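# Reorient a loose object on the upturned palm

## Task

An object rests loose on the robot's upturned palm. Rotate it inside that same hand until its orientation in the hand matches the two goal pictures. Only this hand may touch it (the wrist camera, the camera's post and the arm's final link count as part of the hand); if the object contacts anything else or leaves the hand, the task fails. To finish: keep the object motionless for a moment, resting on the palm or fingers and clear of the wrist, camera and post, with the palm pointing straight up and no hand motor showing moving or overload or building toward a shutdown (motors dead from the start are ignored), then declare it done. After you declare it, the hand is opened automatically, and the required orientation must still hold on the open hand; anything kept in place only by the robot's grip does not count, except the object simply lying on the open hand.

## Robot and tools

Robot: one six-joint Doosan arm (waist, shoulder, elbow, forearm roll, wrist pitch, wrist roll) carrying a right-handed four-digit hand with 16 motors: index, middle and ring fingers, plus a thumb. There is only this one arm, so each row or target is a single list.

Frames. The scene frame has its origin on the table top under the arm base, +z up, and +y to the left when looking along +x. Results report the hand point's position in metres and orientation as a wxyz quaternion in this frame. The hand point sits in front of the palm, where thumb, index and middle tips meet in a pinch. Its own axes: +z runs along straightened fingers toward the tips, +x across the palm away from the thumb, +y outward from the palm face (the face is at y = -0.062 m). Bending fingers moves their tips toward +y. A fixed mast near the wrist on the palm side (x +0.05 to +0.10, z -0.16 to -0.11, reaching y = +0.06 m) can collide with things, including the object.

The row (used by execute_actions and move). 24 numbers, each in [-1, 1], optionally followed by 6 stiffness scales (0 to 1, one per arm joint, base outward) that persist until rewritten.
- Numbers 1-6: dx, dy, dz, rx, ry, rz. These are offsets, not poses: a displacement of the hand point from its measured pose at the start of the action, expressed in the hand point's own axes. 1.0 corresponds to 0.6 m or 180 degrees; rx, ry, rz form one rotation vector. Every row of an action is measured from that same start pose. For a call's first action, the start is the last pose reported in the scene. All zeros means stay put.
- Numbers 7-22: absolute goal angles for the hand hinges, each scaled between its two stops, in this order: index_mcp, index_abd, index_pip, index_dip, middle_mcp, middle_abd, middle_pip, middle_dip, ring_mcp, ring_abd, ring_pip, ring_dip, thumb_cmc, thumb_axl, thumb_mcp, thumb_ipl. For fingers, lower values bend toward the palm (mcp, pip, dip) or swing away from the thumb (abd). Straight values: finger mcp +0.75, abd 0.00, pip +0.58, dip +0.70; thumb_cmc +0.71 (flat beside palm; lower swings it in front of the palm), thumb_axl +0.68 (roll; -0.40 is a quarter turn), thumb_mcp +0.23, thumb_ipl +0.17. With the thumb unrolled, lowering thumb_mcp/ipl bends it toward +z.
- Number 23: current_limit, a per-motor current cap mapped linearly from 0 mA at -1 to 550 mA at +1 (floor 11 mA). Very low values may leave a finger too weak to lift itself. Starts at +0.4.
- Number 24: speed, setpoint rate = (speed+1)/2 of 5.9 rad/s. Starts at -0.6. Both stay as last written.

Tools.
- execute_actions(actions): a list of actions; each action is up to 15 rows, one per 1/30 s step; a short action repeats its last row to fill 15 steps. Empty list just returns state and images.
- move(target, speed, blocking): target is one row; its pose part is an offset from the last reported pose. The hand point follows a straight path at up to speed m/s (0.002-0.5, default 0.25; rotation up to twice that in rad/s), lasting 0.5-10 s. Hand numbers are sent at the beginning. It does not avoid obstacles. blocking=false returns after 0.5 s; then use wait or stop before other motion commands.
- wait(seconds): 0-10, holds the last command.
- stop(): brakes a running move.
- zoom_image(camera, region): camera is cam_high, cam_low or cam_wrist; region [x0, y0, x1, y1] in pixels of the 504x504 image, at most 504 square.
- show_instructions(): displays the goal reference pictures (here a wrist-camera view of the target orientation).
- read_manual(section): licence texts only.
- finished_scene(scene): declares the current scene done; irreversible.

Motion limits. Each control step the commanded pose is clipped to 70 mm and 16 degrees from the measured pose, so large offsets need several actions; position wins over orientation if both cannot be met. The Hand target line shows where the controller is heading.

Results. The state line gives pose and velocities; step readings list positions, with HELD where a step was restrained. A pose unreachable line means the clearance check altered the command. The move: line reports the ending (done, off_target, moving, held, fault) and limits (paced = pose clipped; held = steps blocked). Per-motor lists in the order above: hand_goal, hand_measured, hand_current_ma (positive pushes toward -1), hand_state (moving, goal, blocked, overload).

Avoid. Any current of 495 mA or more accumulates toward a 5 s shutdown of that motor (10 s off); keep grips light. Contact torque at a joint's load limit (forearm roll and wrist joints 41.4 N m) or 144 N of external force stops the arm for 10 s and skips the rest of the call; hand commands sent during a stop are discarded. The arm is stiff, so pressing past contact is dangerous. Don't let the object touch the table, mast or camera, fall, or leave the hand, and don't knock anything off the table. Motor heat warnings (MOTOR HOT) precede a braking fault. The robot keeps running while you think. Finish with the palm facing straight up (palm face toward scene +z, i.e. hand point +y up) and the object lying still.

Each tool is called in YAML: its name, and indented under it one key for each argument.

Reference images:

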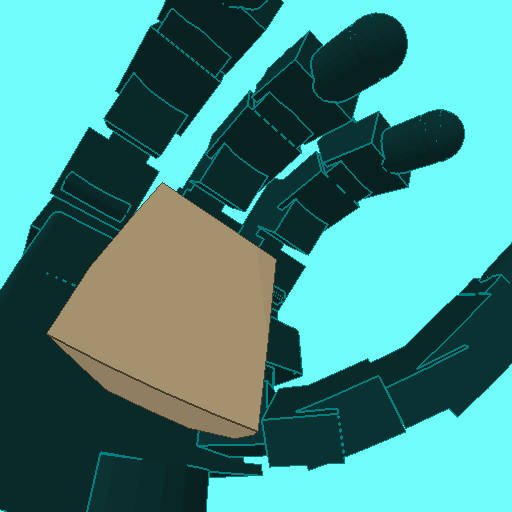

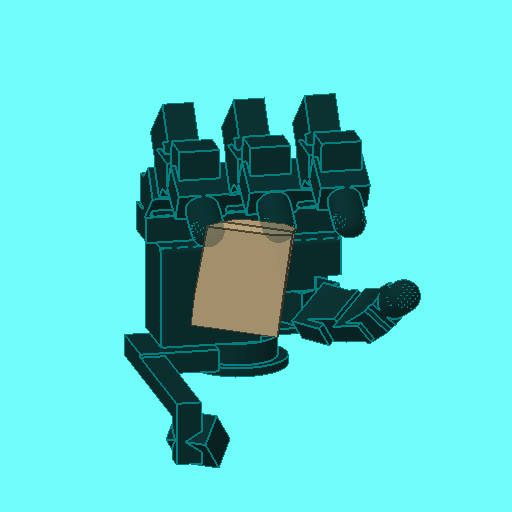

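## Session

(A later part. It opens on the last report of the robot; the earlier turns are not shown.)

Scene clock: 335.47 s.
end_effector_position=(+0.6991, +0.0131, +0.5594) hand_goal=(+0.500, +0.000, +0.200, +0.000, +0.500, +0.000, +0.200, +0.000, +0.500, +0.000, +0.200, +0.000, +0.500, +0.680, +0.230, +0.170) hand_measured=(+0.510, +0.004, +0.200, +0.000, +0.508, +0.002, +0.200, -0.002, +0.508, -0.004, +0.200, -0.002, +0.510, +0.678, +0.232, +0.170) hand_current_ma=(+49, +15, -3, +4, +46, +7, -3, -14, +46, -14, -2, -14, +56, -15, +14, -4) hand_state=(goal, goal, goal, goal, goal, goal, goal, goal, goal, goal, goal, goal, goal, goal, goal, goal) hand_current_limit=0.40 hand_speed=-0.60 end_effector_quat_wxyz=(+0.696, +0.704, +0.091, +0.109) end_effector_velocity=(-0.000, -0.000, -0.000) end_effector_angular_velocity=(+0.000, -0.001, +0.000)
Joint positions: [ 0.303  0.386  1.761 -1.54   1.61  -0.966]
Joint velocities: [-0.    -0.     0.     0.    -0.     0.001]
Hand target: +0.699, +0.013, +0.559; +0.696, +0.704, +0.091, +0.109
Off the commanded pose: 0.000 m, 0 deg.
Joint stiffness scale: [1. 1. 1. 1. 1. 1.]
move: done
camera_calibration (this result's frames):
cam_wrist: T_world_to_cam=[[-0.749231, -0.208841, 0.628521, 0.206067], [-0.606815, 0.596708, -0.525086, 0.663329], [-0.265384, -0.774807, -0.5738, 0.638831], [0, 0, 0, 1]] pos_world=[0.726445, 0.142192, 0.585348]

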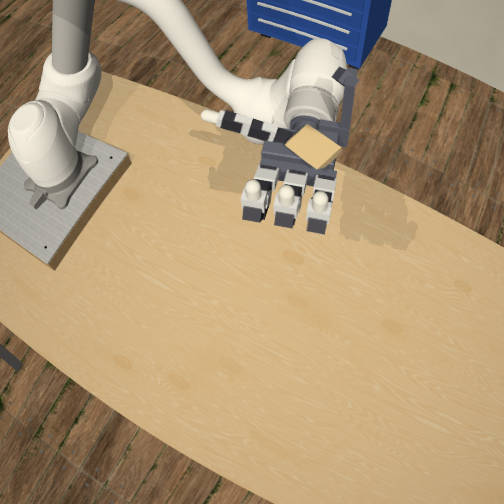

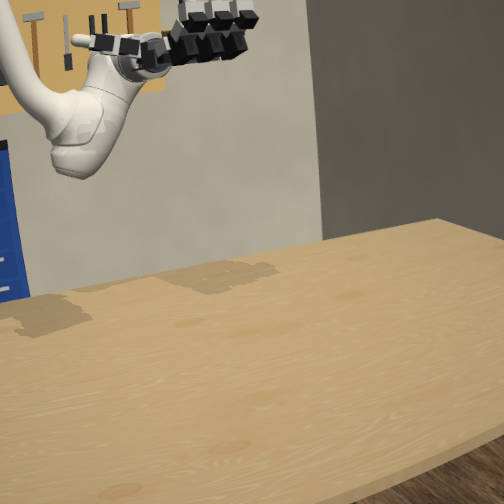

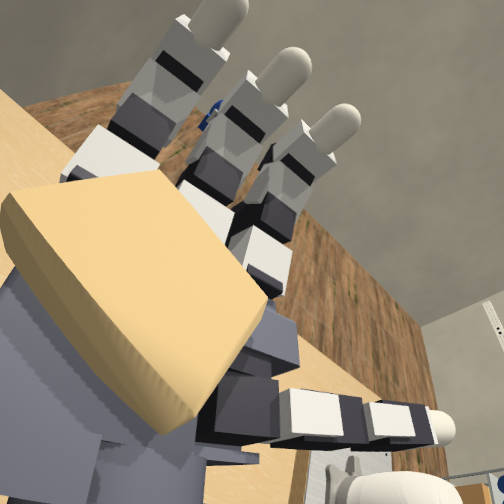

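Works: ~55° per stroke. Repeat.

move:
  target: [0,0,0,0,0,0,0.5,0,0.2,0,-0.4,0,-0.225,-0.34,0.1,-0.3,-0.54,-0.62,0.5,0.68,0.23,0.17,0.4,-0.6]

move:
  target: [0,0,0,0,0,0,0.5,0,0.2,0,-0.59,0,-0.225,-0.34,-0.14,-0.3,-0.54,-0.62,0.5,0.68,0.23,0.17,0.4,-0.85]

move:
  target: [0,0,0,0,0,0,0.5,0,0.2,0,-0.37,0,-0.38,-0.52,-0.38,-0.3,-0.38,-0.52,0.5,0.68,0.23,0.17,0.4,-0.92]

move:
  target: [0,0,0,0,0,0,0.5,0,0.2,0,-0.13,0,-0.54,-0.62,-0.6,-0.3,-0.225,-0.34,0.5,0.68,0.23,0.17,0.4,-0.92]

move:
  target: [0,0,0,0,0,0,0.5,0,0.2,0,0.3,0,-0.54,-0.62,-0.2,-0.3,-0.225,-0.34,0.5,0.68,0.23,0.17,0.4,-0.8]

move:
  target: [0,0,0,0,0,0,0.5,0,0.2,0,0.5,0,0.2,0,0.5,0,0.2,0,0.5,0.68,0.23,0.17,0.4,-0.6]

zoom_image:
  camera: "cam_high"
  region: [200,60,400,260]

Scene clock: 349.43 s.
end_effector_position=(+0.6991, +0.0131, +0.5594) hand_goal=(+0.500, +0.000, +0.200, +0.000, -0.400, +0.000, -0.224, -0.340, +0.100, -0.300, -0.540, -0.620, +0.500, +0.680, +0.230, +0.170) hand_measured=(+0.510, +0.004, +0.200, +0.000, -0.398, +0.002, -0.224, -0.338, +0.112, -0.298, -0.538, -0.618, +0.510, +0.678, +0.232, +0.170) hand_current_ma=(+49, +15, -3, +4, +12, +7, +1, +11, +71, +12, +6, +11, +56, -15, +14, -4) hand_state=(goal, goal, goal, goal, goal, goal, goal, goal, goal, goal, goal, goal, goal, goal, goal, goal) hand_current_limit=0.40 hand_speed=-0.60 end_effector_quat_wxyz=(+0.696, +0.704, +0.091, +0.109) end_effector_velocity=(-0.000, +0.000, +0.001) end_effector_angular_velocity=(-0.000, -0.002, -0.001)
Joint positions: [ 0.303  0.386  1.761 -1.54   1.61  -0.966]
Joint velocities: [ 0.    -0.    -0.    -0.     0.001  0.001]
Hand target: +0.699, +0.013, +0.559; +0.696, +0.704, +0.091, +0.109
Off the commanded pose: 0.000 m, 0 deg.
Joint stiffness scale: [1. 1. 1. 1. 1. 1.]
move: done
camera_calibration (this result's frames):
cam_wrist: T_world_to_cam=[[-0.749231, -0.208841, 0.628521, 0.206067], [-0.606815, 0.596707, -0.525086, 0.66333], [-0.265384, -0.774807, -0.573799, 0.638831], [0, 0, 0, 1]] pos_world=[0.726445, 0.142192, 0.585349]

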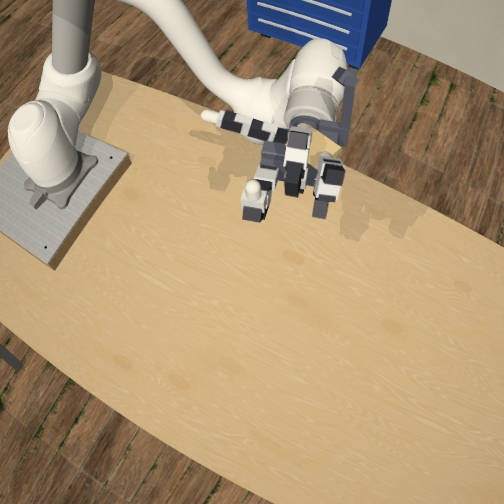

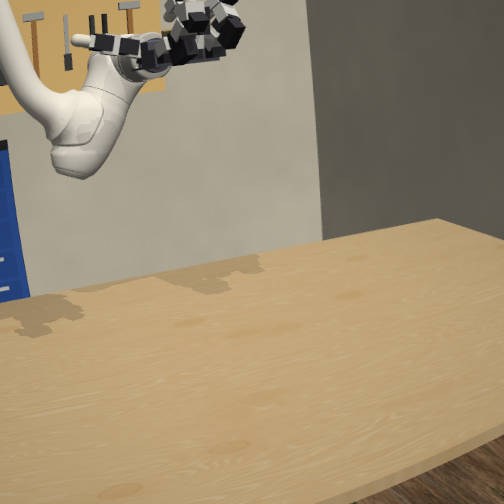

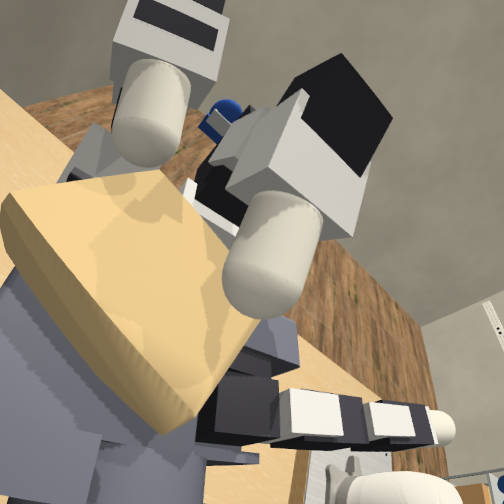

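Scene clock: 350.33 s.
end_effector_position=(+0.6991, +0.0131, +0.5594) hand_goal=(+0.500, +0.000, +0.200, +0.000, -0.590, +0.000, -0.224, -0.340, -0.140, -0.300, -0.540, -0.620, +0.500, +0.680, +0.230, +0.170) hand_measured=(+0.510, +0.004, +0.200, +0.000, -0.558, +0.002, -0.210, -0.330, -0.094, -0.298, -0.524, -0.618, +0.510, +0.678, +0.232, +0.170) hand_current_ma=(+49, +15, -3, +4, +171, +7, +76, +47, +266, +10, +81, +11, +56, -15, +14, -4) hand_state=(goal, goal, goal, goal, blocked, goal, goal, goal, blocked, goal, goal, goal, goal, goal, goal, goal) hand_current_limit=0.40 hand_speed=-0.85 end_effector_quat_wxyz=(+0.696, +0.704, +0.091, +0.109) end_effector_velocity=(+0.000, +0.000, +0.000) end_effector_angular_velocity=(+0.000, +0.000, +0.001)
Joint positions: [ 0.303  0.386  1.761 -1.54   1.61  -0.966]
Joint velocities: [ 0.     0.    -0.     0.    -0.001 -0.001]
Hand target: +0.699, +0.013, +0.559; +0.696, +0.704, +0.091, +0.109
Off the commanded pose: 0.000 m, 0 deg.
Joint stiffness scale: [1. 1. 1. 1. 1. 1.]
move: done
camera_calibration (this result's frames):
cam_wrist: T_world_to_cam=[[-0.749231, -0.208841, 0.628521, 0.206067], [-0.606815, 0.596708, -0.525086, 0.663329], [-0.265384, -0.774807, -0.5738, 0.638831], [0, 0, 0, 1]] pos_world=[0.726445, 0.142192, 0.585348]

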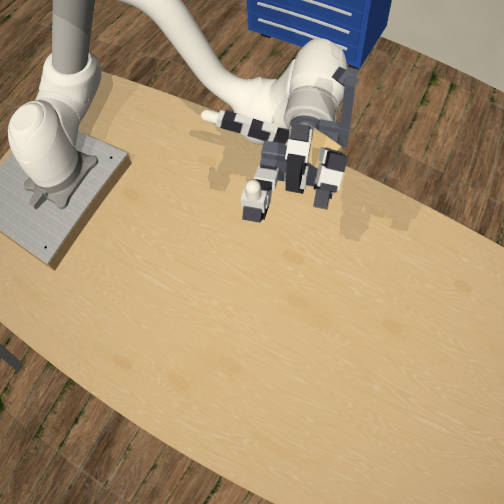

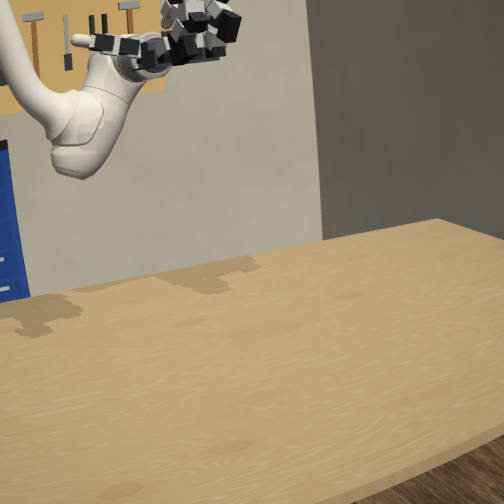

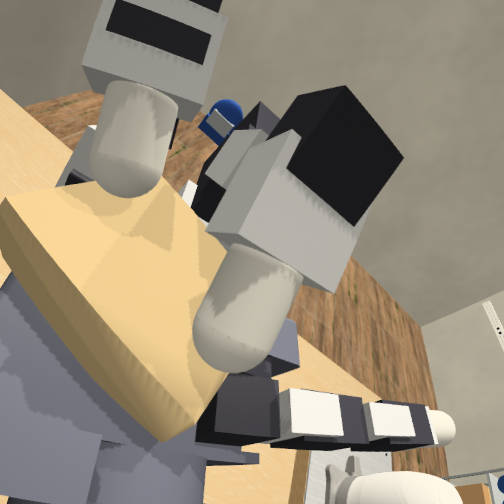

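Scene clock: 351.80 s.
end_effector_position=(+0.6991, +0.0131, +0.5594) hand_goal=(+0.500, +0.000, +0.200, +0.000, -0.370, +0.000, -0.380, -0.520, -0.380, -0.300, -0.380, -0.520, +0.500, +0.680, +0.230, +0.170) hand_measured=(+0.510, +0.004, +0.200, +0.000, -0.358, +0.002, -0.342, -0.494, -0.336, -0.298, -0.366, -0.518, +0.510, +0.678, +0.232, +0.170) hand_current_ma=(+49, +15, -3, +4, +66, +7, +213, +140, +251, +6, +73, +13, +56, -15, +14, -4) hand_state=(goal, goal, goal, goal, goal, goal, blocked, blocked, blocked, goal, goal, goal, goal, goal, goal, goal) hand_current_limit=0.40 hand_speed=-0.92 end_effector_quat_wxyz=(+0.696, +0.704, +0.091, +0.109) end_effector_velocity=(+0.000, +0.000, -0.001) end_effector_angular_velocity=(-0.001, +0.002, -0.000)
Joint positions: [ 0.303  0.386  1.761 -1.54   1.61  -0.966]
Joint velocities: [-0.     0.001  0.001  0.     0.    -0.001]
Hand target: +0.699, +0.013, +0.559; +0.696, +0.704, +0.091, +0.109
Off the commanded pose: 0.000 m, 0 deg.
Joint stiffness scale: [1. 1. 1. 1. 1. 1.]
move: done
camera_calibration (this result's frames):
cam_wrist: T_world_to_cam=[[-0.749231, -0.208841, 0.628521, 0.206067], [-0.606815, 0.596708, -0.525086, 0.663329], [-0.265384, -0.774807, -0.573799, 0.638831], [0, 0, 0, 1]] pos_world=[0.726445, 0.142192, 0.585349]

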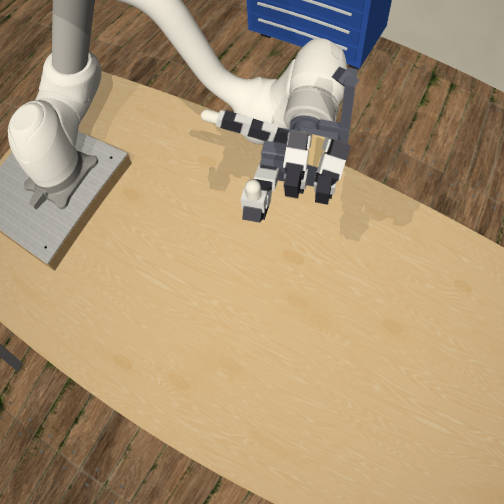

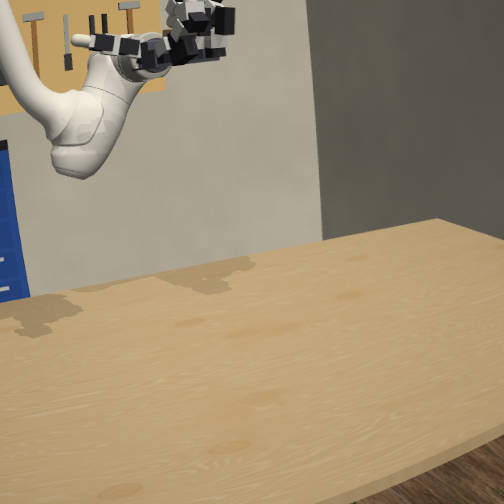

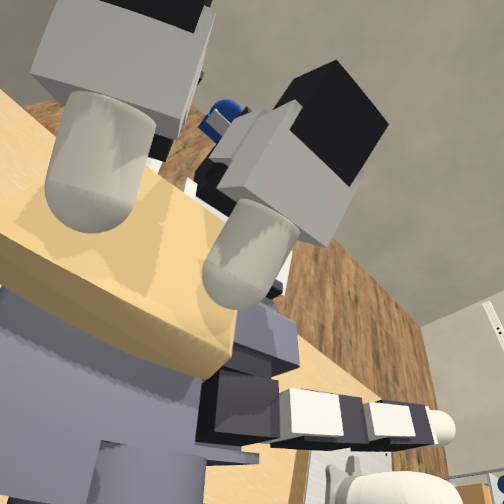

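Scene clock: 353.33 s.
end_effector_position=(+0.6991, +0.0131, +0.5594) hand_goal=(+0.500, +0.000, +0.200, +0.000, -0.130, +0.000, -0.540, -0.620, -0.600, -0.300, -0.224, -0.340, +0.500, +0.680, +0.230, +0.170) hand_measured=(+0.510, +0.004, +0.200, +0.000, -0.124, +0.000, -0.486, -0.576, -0.544, -0.300, -0.220, -0.340, +0.510, +0.678, +0.232, +0.170) hand_current_ma=(+49, +15, -3, +4, +37, +4, +298, +231, +322, +0, +25, +0, +56, -15, +14, -4) hand_state=(goal, goal, goal, goal, goal, goal, blocked, blocked, blocked, goal, goal, goal, goal, goal, goal, goal) hand_current_limit=0.40 hand_speed=-0.92 end_effector_quat_wxyz=(+0.696, +0.704, +0.091, +0.109) end_effector_velocity=(-0.000, -0.000, -0.000) end_effector_angular_velocity=(-0.000, +0.001, +0.000)
Joint positions: [ 0.303  0.386  1.761 -1.54   1.61  -0.966]
Joint velocities: [-0. -0.  0. -0. -0. -0.]
Hand target: +0.699, +0.013, +0.559; +0.696, +0.704, +0.091, +0.109
Off the commanded pose: 0.000 m, 0 deg.
Joint stiffness scale: [1. 1. 1. 1. 1. 1.]
move: done
camera_calibration (this result's frames):
cam_wrist: T_world_to_cam=[[-0.749231, -0.208841, 0.628521, 0.206067], [-0.606815, 0.596708, -0.525086, 0.663329], [-0.265384, -0.774807, -0.573799, 0.638831], [0, 0, 0, 1]] pos_world=[0.726445, 0.142192, 0.585349]

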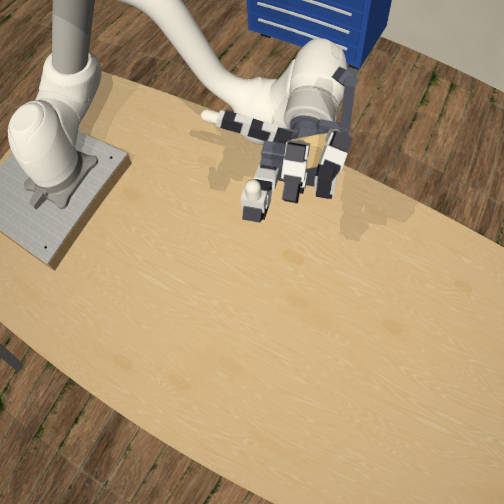

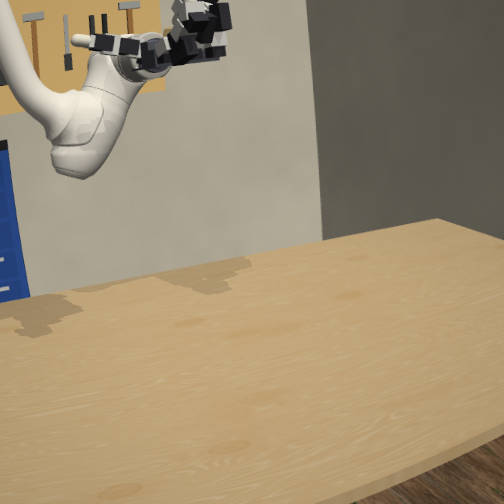

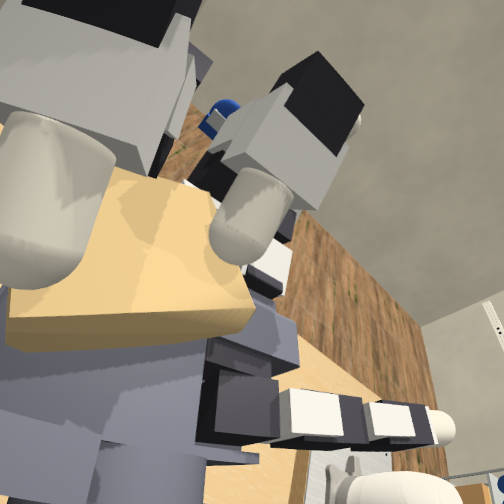

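Scene clock: 354.50 s.
end_effector_position=(+0.6991, +0.0131, +0.5594) hand_goal=(+0.500, +0.000, +0.200, +0.000, +0.300, +0.000, -0.540, -0.620, -0.200, -0.300, -0.224, -0.340, +0.500, +0.680, +0.230, +0.170) hand_measured=(+0.510, +0.004, +0.200, +0.000, +0.304, +0.000, -0.540, -0.618, -0.200, -0.300, -0.224, -0.340, +0.510, +0.678, +0.232, +0.170) hand_current_ma=(+49, +15, -3, +4, +25, +4, +5, +11, -1, +0, +2, +0, +56, -15, +14, -4) hand_state=(goal, goal, goal, goal, goal, goal, goal, goal, goal, goal, goal, goal, goal, goal, goal, goal) hand_current_limit=0.40 hand_speed=-0.80 end_effector_quat_wxyz=(+0.696, +0.704, +0.091, +0.109) end_effector_velocity=(+0.000, +0.000, -0.001) end_effector_angular_velocity=(-0.000, +0.001, +0.000)
Joint positions: [ 0.303  0.386  1.761 -1.54   1.61  -0.966]
Joint velocities: [ 0.     0.001  0.001 -0.    -0.     0.   ]
Hand target: +0.699, +0.013, +0.559; +0.696, +0.704, +0.091, +0.109
Off the commanded pose: 0.000 m, 0 deg.
Joint stiffness scale: [1. 1. 1. 1. 1. 1.]
move: done
camera_calibration (this result's frames):
cam_wrist: T_world_to_cam=[[-0.749231, -0.208841, 0.628521, 0.206067], [-0.606815, 0.596708, -0.525086, 0.663329], [-0.265384, -0.774807, -0.5738, 0.638831], [0, 0, 0, 1]] pos_world=[0.726445, 0.142192, 0.585348]

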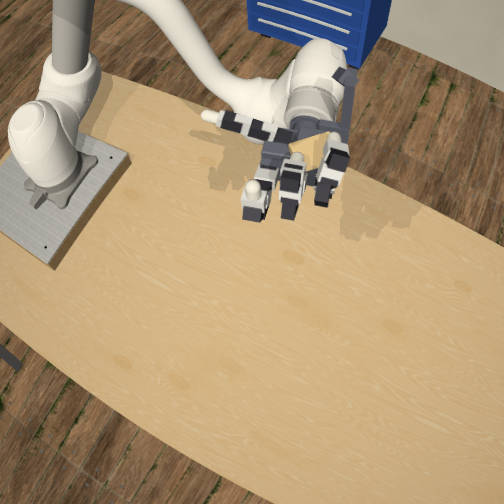

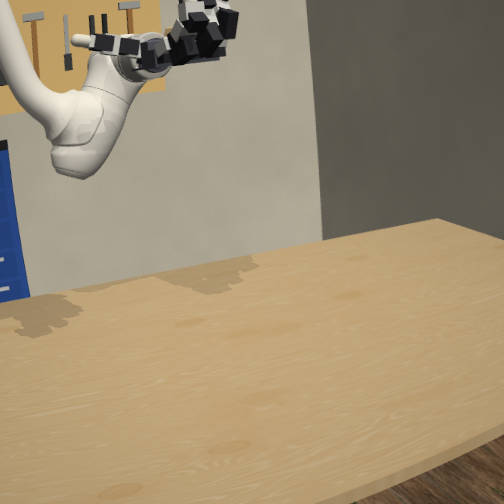

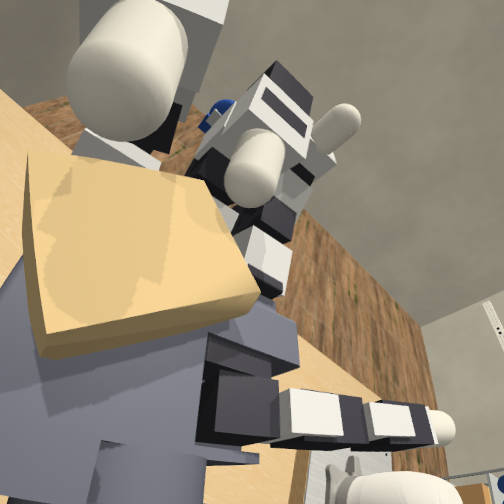

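Scene clock: 355.53 s.
end_effector_position=(+0.6991, +0.0131, +0.5594) hand_goal=(+0.500, +0.000, +0.200, +0.000, +0.500, +0.000, +0.200, +0.000, +0.500, +0.000, +0.200, +0.000, +0.500, +0.680, +0.230, +0.170) hand_measured=(+0.510, +0.004, +0.200, +0.000, +0.508, +0.000, +0.200, -0.002, +0.508, -0.004, +0.200, -0.002, +0.510, +0.678, +0.232, +0.170) hand_current_ma=(+49, +15, -3, +4, +46, +4, -3, -14, +46, -14, -2, -14, +56, -15, +14, -4) hand_state=(goal, goal, goal, goal, goal, goal, goal, goal, goal, goal, goal, goal, goal, goal, goal, goal) hand_current_limit=0.40 hand_speed=-0.60 end_effector_quat_wxyz=(+0.696, +0.704, +0.091, +0.109) end_effector_velocity=(+0.000, -0.000, +0.001) end_effector_angular_velocity=(+0.001, -0.000, -0.000)
Joint positions: [ 0.303  0.386  1.761 -1.54   1.61  -0.966]
Joint velocities: [-0.    -0.001 -0.001  0.    -0.    -0.001]
Hand target: +0.699, +0.013, +0.559; +0.696, +0.704, +0.091, +0.109
Off the commanded pose: 0.000 m, 0 deg.
Joint stiffness scale: [1. 1. 1. 1. 1. 1.]
move: done
camera_calibration (this result's frames):
cam_wrist: T_world_to_cam=[[-0.749231, -0.208841, 0.628521, 0.206067], [-0.606815, 0.596707, -0.525086, 0.66333], [-0.265384, -0.774807, -0.573799, 0.638831], [0, 0, 0, 1]] pos_world=[0.726445, 0.142192, 0.585349]

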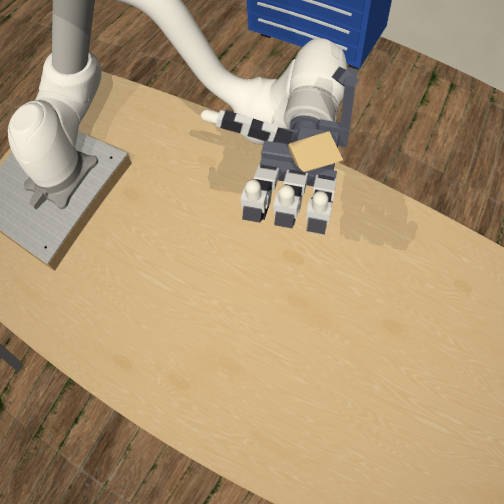

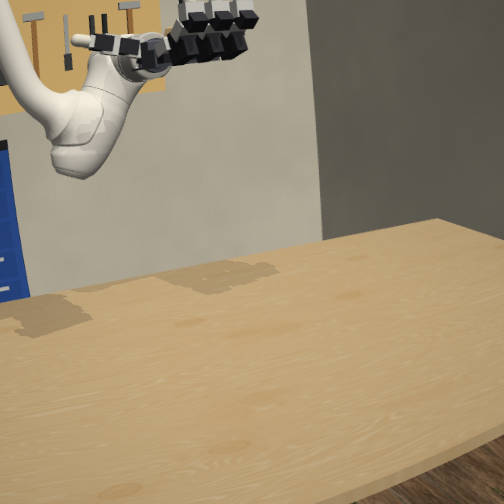

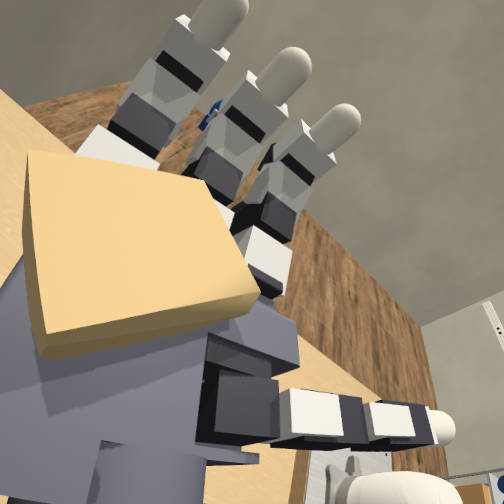

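Region (200, 60, 400, 260) of cam_high's 504x504 image, scaled by 2.520, with more detail than that image has.

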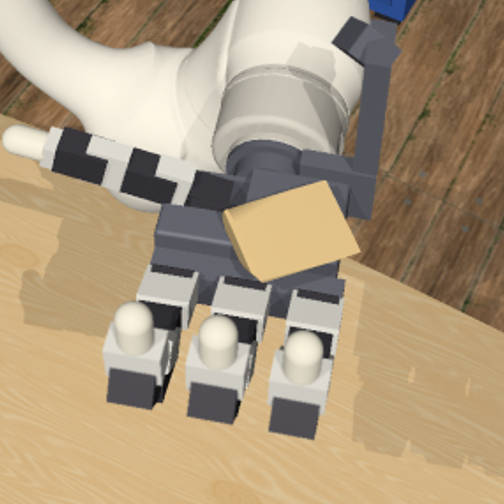

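move:
  target: [0,0,0,0,0,0,0.5,0,0.2,0,0.1,0,-0.54,-0.62,0.1,-0.3,-0.54,-0.62,0.5,0.68,0.23,0.17,0.4,-0.6]

move:
  target: [0,0,0,0,0,0,0.5,0,0.2,0,-0.13,0,-0.54,-0.62,-0.14,-0.3,-0.54,-0.62,0.5,0.68,0.23,0.17,0.4,-0.85]

move:
  target: [0,0,0,0,0,0,0.5,0,0.2,0,-0.13,0,-0.54,-0.62,-0.38,-0.3,-0.38,-0.52,0.5,0.68,0.23,0.17,0.4,-0.92]

move:
  target: [0,0,0,0,0,0,0.5,0,0.2,0,-0.13,0,-0.54,-0.62,-0.6,-0.3,-0.225,-0.34,0.5,0.68,0.23,0.17,0.4,-0.92]

move:
  target: [0,0,0,0,0,0,0.5,0,0.2,0,0.3,0,-0.54,-0.62,-0.2,-0.3,-0.225,-0.34,0.5,0.68,0.23,0.17,0.4,-0.8]

move:
  target: [0,0,0,0,0,0,0.5,0,0.2,0,0.5,0,0.2,0,0.5,0,0.2,0,0.5,0.68,0.23,0.17,0.4,-0.6]

zoom_image:
  camera: "cam_high"
  region: [200,60,400,260]

Scene clock: 369.60 s.
end_effector_position=(+0.6991, +0.0131, +0.5594) hand_goal=(+0.500, +0.000, +0.200, +0.000, +0.100, +0.000, -0.540, -0.620, +0.100, -0.300, -0.540, -0.620, +0.500, +0.680, +0.230, +0.170) hand_measured=(+0.510, +0.004, +0.200, +0.000, +0.114, +0.000, -0.540, -0.618, +0.112, -0.298, -0.538, -0.618, +0.510, +0.678, +0.232, +0.170) hand_current_ma=(+49, +15, -3, +4, +72, +4, +5, +11, +71, +12, +6, +11, +56, -15, +14, -4) hand_state=(goal, goal, goal, goal, goal, goal, goal, goal, goal, goal, goal, goal, goal, goal, goal, goal) hand_current_limit=0.40 hand_speed=-0.60 end_effector_quat_wxyz=(+0.696, +0.704, +0.091, +0.109) end_effector_velocity=(+0.000, -0.000, -0.000) end_effector_angular_velocity=(+0.000, +0.001, +0.000)
Joint positions: [ 0.303  0.386  1.761 -1.54   1.61  -0.966]
Joint velocities: [-0.    -0.     0.    -0.    -0.001 -0.   ]
Hand target: +0.699, +0.013, +0.559; +0.696, +0.704, +0.091, +0.109
Off the commanded pose: 0.000 m, 0 deg.
Joint stiffness scale: [1. 1. 1. 1. 1. 1.]
move: done
camera_calibration (this result's frames):
cam_wrist: T_world_to_cam=[[-0.749231, -0.208841, 0.628521, 0.206067], [-0.606815, 0.596708, -0.525086, 0.663329], [-0.265384, -0.774807, -0.5738, 0.638831], [0, 0, 0, 1]] pos_world=[0.726445, 0.142192, 0.585349]

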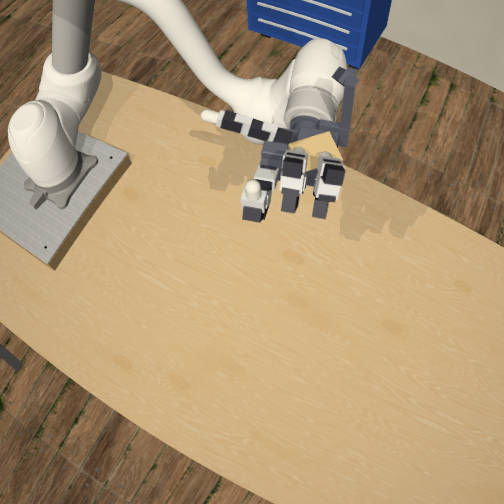

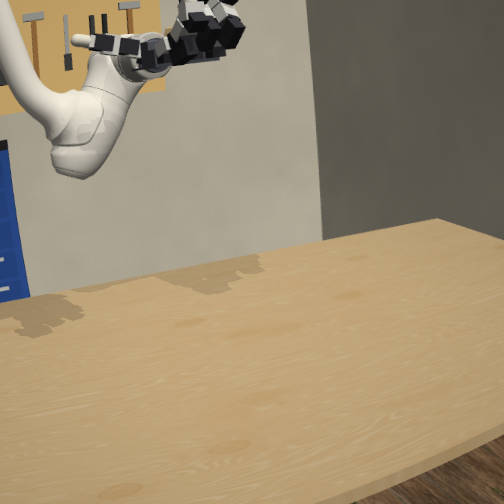

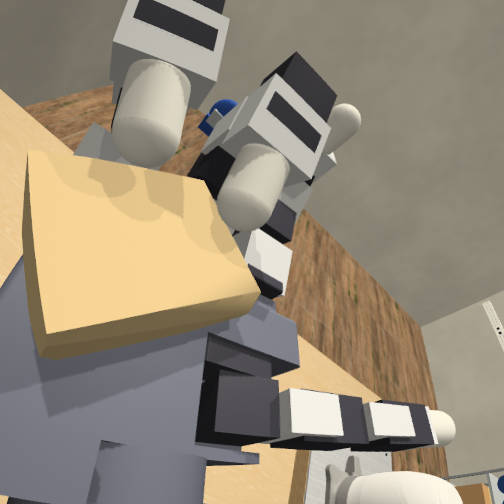

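Scene clock: 370.50 s.
end_effector_position=(+0.6991, +0.0131, +0.5594) hand_goal=(+0.500, +0.000, +0.200, +0.000, -0.130, +0.000, -0.540, -0.620, -0.140, -0.300, -0.540, -0.620, +0.500, +0.680, +0.230, +0.170) hand_measured=(+0.510, +0.004, +0.200, +0.000, -0.066, +0.000, -0.508, -0.608, -0.106, -0.302, -0.526, -0.616, +0.510, +0.678, +0.232, +0.170) hand_current_ma=(+49, +15, -3, +4, +341, +4, +174, +58, +193, -8, +68, +17, +56, -15, +14, -4) hand_state=(goal, goal, goal, goal, blocked, goal, blocked, goal, blocked, goal, goal, goal, goal, goal, goal, goal) hand_current_limit=0.40 hand_speed=-0.85 end_effector_quat_wxyz=(+0.696, +0.704, +0.091, +0.109) end_effector_velocity=(+0.000, +0.000, -0.000) end_effector_angular_velocity=(+0.001, -0.000, +0.001)
Joint positions: [ 0.303  0.386  1.761 -1.54   1.61  -0.966]
Joint velocities: [ 0.    -0.     0.     0.    -0.001  0.   ]
Hand target: +0.699, +0.013, +0.559; +0.696, +0.704, +0.091, +0.109
Off the commanded pose: 0.000 m, 0 deg.
Joint stiffness scale: [1. 1. 1. 1. 1. 1.]
move: done
camera_calibration (this result's frames):
cam_wrist: T_world_to_cam=[[-0.749231, -0.208841, 0.628521, 0.206067], [-0.606815, 0.596708, -0.525086, 0.663329], [-0.265384, -0.774807, -0.573799, 0.638831], [0, 0, 0, 1]] pos_world=[0.726445, 0.142192, 0.585348]

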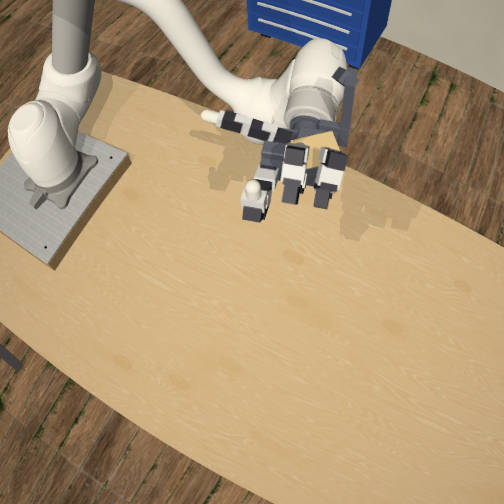

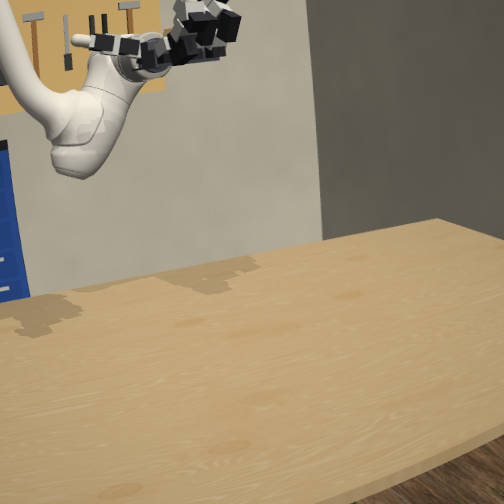

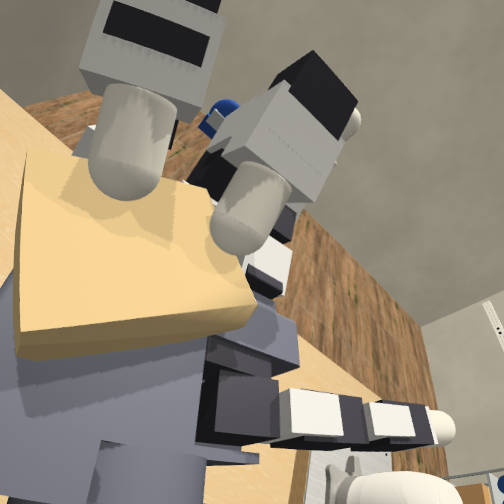

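Scene clock: 371.97 s.
end_effector_position=(+0.6991, +0.0131, +0.5594) hand_goal=(+0.500, +0.000, +0.200, +0.000, -0.130, +0.000, -0.540, -0.620, -0.380, -0.300, -0.380, -0.520, +0.500, +0.680, +0.230, +0.170) hand_measured=(+0.510, +0.004, +0.200, +0.000, -0.078, +0.000, -0.506, -0.602, -0.346, -0.302, -0.376, -0.524, +0.510, +0.678, +0.232, +0.170) hand_current_ma=(+49, +15, -3, +4, +285, +4, +188, +94, +198, -10, +23, -17, +56, -15, +14, -4) hand_state=(goal, goal, goal, goal, blocked, goal, blocked, goal, blocked, goal, goal, goal, goal, goal, goal, goal) hand_current_limit=0.40 hand_speed=-0.92 end_effector_quat_wxyz=(+0.696, +0.704, +0.091, +0.109) end_effector_velocity=(-0.000, +0.000, +0.000) end_effector_angular_velocity=(-0.000, -0.000, -0.000)
Joint positions: [ 0.303  0.386  1.761 -1.54   1.61  -0.966]
Joint velocities: [ 0. -0.  0.  0.  0. -0.]
Hand target: +0.699, +0.013, +0.559; +0.696, +0.704, +0.091, +0.109
Off the commanded pose: 0.000 m, 0 deg.
Joint stiffness scale: [1. 1. 1. 1. 1. 1.]
move: done
camera_calibration (this result's frames):
cam_wrist: T_world_to_cam=[[-0.749231, -0.208841, 0.628521, 0.206067], [-0.606815, 0.596708, -0.525086, 0.663329], [-0.265384, -0.774807, -0.573799, 0.638831], [0, 0, 0, 1]] pos_world=[0.726445, 0.142192, 0.585348]

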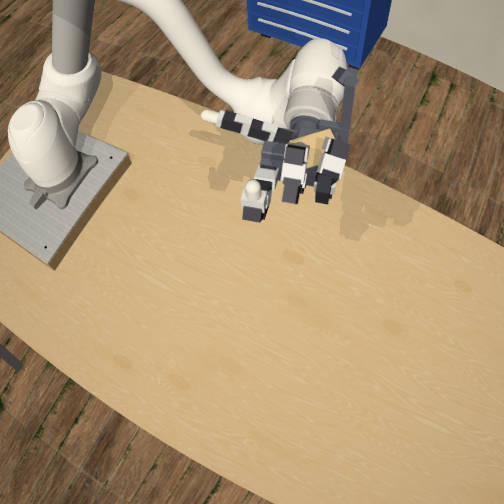

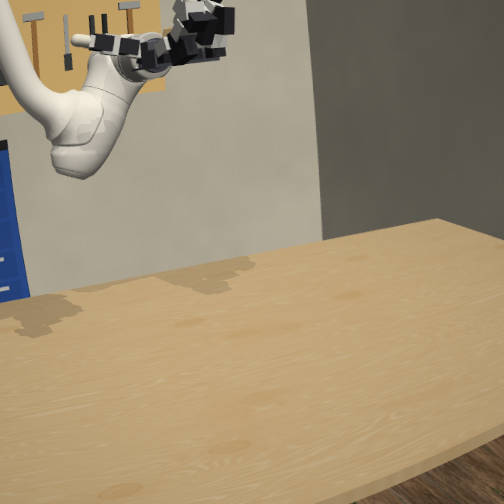

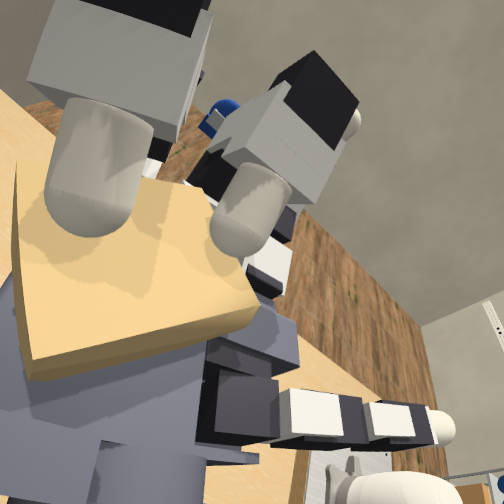

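Scene clock: 373.30 s.
end_effector_position=(+0.6991, +0.0131, +0.5594) hand_goal=(+0.500, +0.000, +0.200, +0.000, -0.130, +0.000, -0.540, -0.620, -0.600, -0.300, -0.224, -0.340, +0.500, +0.680, +0.230, +0.170) hand_measured=(+0.510, +0.004, +0.200, +0.000, -0.080, +0.000, -0.506, -0.600, -0.562, -0.302, -0.218, -0.342, +0.510, +0.678, +0.232, +0.170) hand_current_ma=(+49, +15, -3, +4, +274, +4, +190, +101, +220, -10, +34, -10, +56, -15, +14, -4) hand_state=(goal, goal, goal, goal, blocked, goal, blocked, goal, blocked, goal, goal, goal, goal, goal, goal, goal) hand_current_limit=0.40 hand_speed=-0.92 end_effector_quat_wxyz=(+0.696, +0.704, +0.091, +0.109) end_effector_velocity=(-0.000, -0.000, -0.000) end_effector_angular_velocity=(+0.000, +0.000, +0.000)
Joint positions: [ 0.303  0.386  1.761 -1.54   1.61  -0.966]
Joint velocities: [-0.    -0.     0.001  0.    -0.001  0.   ]
Hand target: +0.699, +0.013, +0.559; +0.696, +0.704, +0.091, +0.109
Off the commanded pose: 0.000 m, 0 deg.
Joint stiffness scale: [1. 1. 1. 1. 1. 1.]
move: done
camera_calibration (this result's frames):
cam_wrist: T_world_to_cam=[[-0.749231, -0.208841, 0.628521, 0.206067], [-0.606815, 0.596708, -0.525086, 0.663329], [-0.265384, -0.774807, -0.573799, 0.638831], [0, 0, 0, 1]] pos_world=[0.726445, 0.142192, 0.585349]

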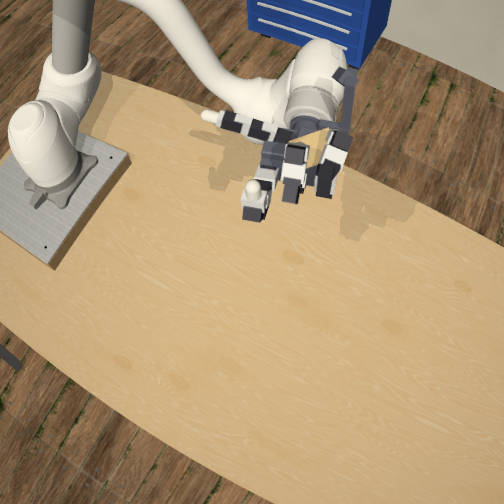

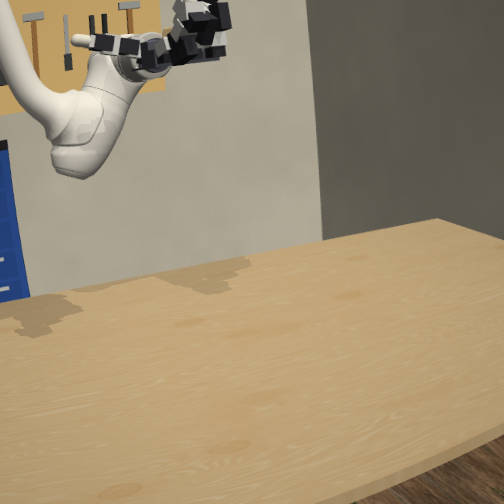

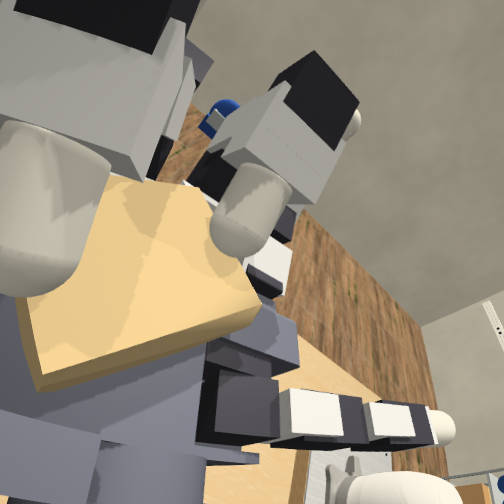

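Scene clock: 374.47 s.
end_effector_position=(+0.6991, +0.0131, +0.5594) hand_goal=(+0.500, +0.000, +0.200, +0.000, +0.300, +0.000, -0.540, -0.620, -0.200, -0.300, -0.224, -0.340, +0.500, +0.680, +0.230, +0.170) hand_measured=(+0.510, +0.004, +0.200, +0.000, +0.304, +0.000, -0.540, -0.618, -0.200, -0.302, -0.224, -0.342, +0.510, +0.678, +0.232, +0.170) hand_current_ma=(+49, +15, -3, +4, +25, +4, +5, +11, -1, -10, +2, -9, +56, -15, +14, -4) hand_state=(goal, goal, goal, goal, goal, goal, goal, goal, goal, goal, goal, goal, goal, goal, goal, goal) hand_current_limit=0.40 hand_speed=-0.80 end_effector_quat_wxyz=(+0.696, +0.704, +0.091, +0.109) end_effector_velocity=(-0.000, -0.000, -0.000) end_effector_angular_velocity=(-0.001, +0.000, -0.001)
Joint positions: [ 0.303  0.386  1.761 -1.54   1.61  -0.966]
Joint velocities: [-0.     0.     0.    -0.     0.001  0.   ]
Hand target: +0.699, +0.013, +0.559; +0.696, +0.704, +0.091, +0.109
Off the commanded pose: 0.000 m, 0 deg.
Joint stiffness scale: [1. 1. 1. 1. 1. 1.]
move: done
camera_calibration (this result's frames):
cam_wrist: T_world_to_cam=[[-0.749231, -0.208841, 0.628521, 0.206067], [-0.606815, 0.596708, -0.525086, 0.663329], [-0.265384, -0.774807, -0.573799, 0.638831], [0, 0, 0, 1]] pos_world=[0.726445, 0.142192, 0.585349]

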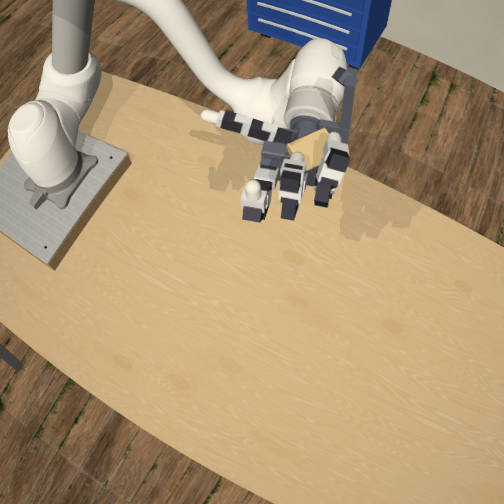

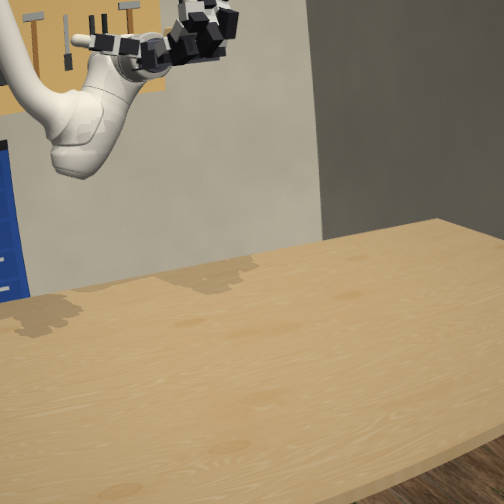

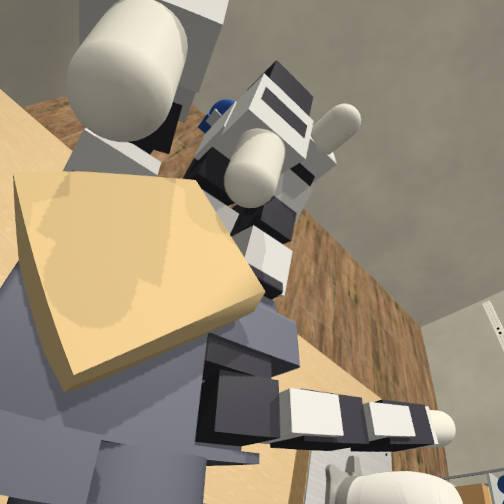

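Scene clock: 375.50 s.
end_effector_position=(+0.6991, +0.0131, +0.5594) hand_goal=(+0.500, +0.000, +0.200, +0.000, +0.500, +0.000, +0.200, +0.000, +0.500, +0.000, +0.200, +0.000, +0.500, +0.680, +0.230, +0.170) hand_measured=(+0.510, +0.004, +0.200, +0.000, +0.508, +0.000, +0.200, -0.002, +0.508, -0.004, +0.200, -0.002, +0.510, +0.678, +0.232, +0.170) hand_current_ma=(+49, +15, -3, +4, +46, +4, -3, -14, +46, -14, -2, -14, +56, -15, +14, -4) hand_state=(goal, goal, goal, goal, goal, goal, goal, goal, goal, goal, goal, goal, goal, goal, goal, goal) hand_current_limit=0.40 hand_speed=-0.60 end_effector_quat_wxyz=(+0.696, +0.704, +0.091, +0.109) end_effector_velocity=(-0.000, +0.000, +0.000) end_effector_angular_velocity=(+0.000, -0.001, +0.000)
Joint positions: [ 0.303  0.386  1.761 -1.54   1.61  -0.966]
Joint velocities: [ 0.    -0.    -0.    -0.     0.     0.001]
Hand target: +0.699, +0.013, +0.559; +0.696, +0.704, +0.091, +0.109
Off the commanded pose: 0.000 m, 0 deg.
Joint stiffness scale: [1. 1. 1. 1. 1. 1.]
move: done
camera_calibration (this result's frames):
cam_wrist: T_world_to_cam=[[-0.749231, -0.208841, 0.628521, 0.206067], [-0.606815, 0.596708, -0.525086, 0.663329], [-0.265384, -0.774807, -0.5738, 0.638831], [0, 0, 0, 1]] pos_world=[0.726445, 0.142192, 0.585348]

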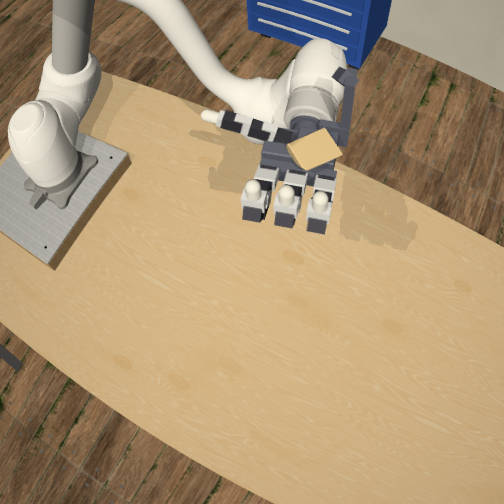

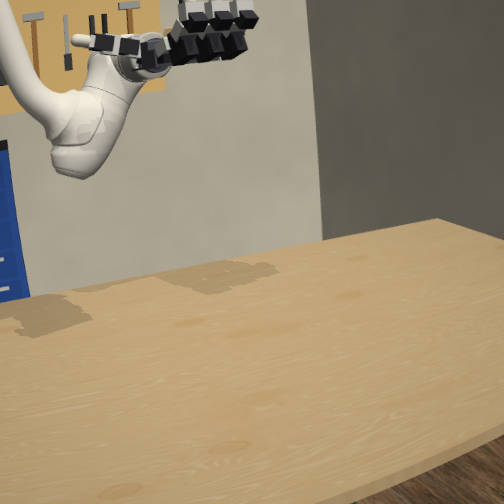

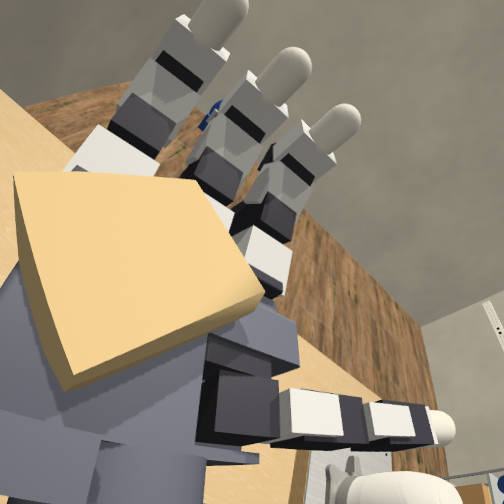

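Region (200, 60, 400, 260) of cam_high's 504x504 image, scaled by 2.520, with more detail than that image has.

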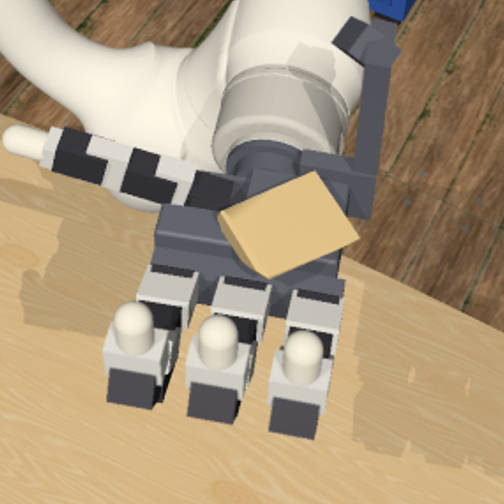

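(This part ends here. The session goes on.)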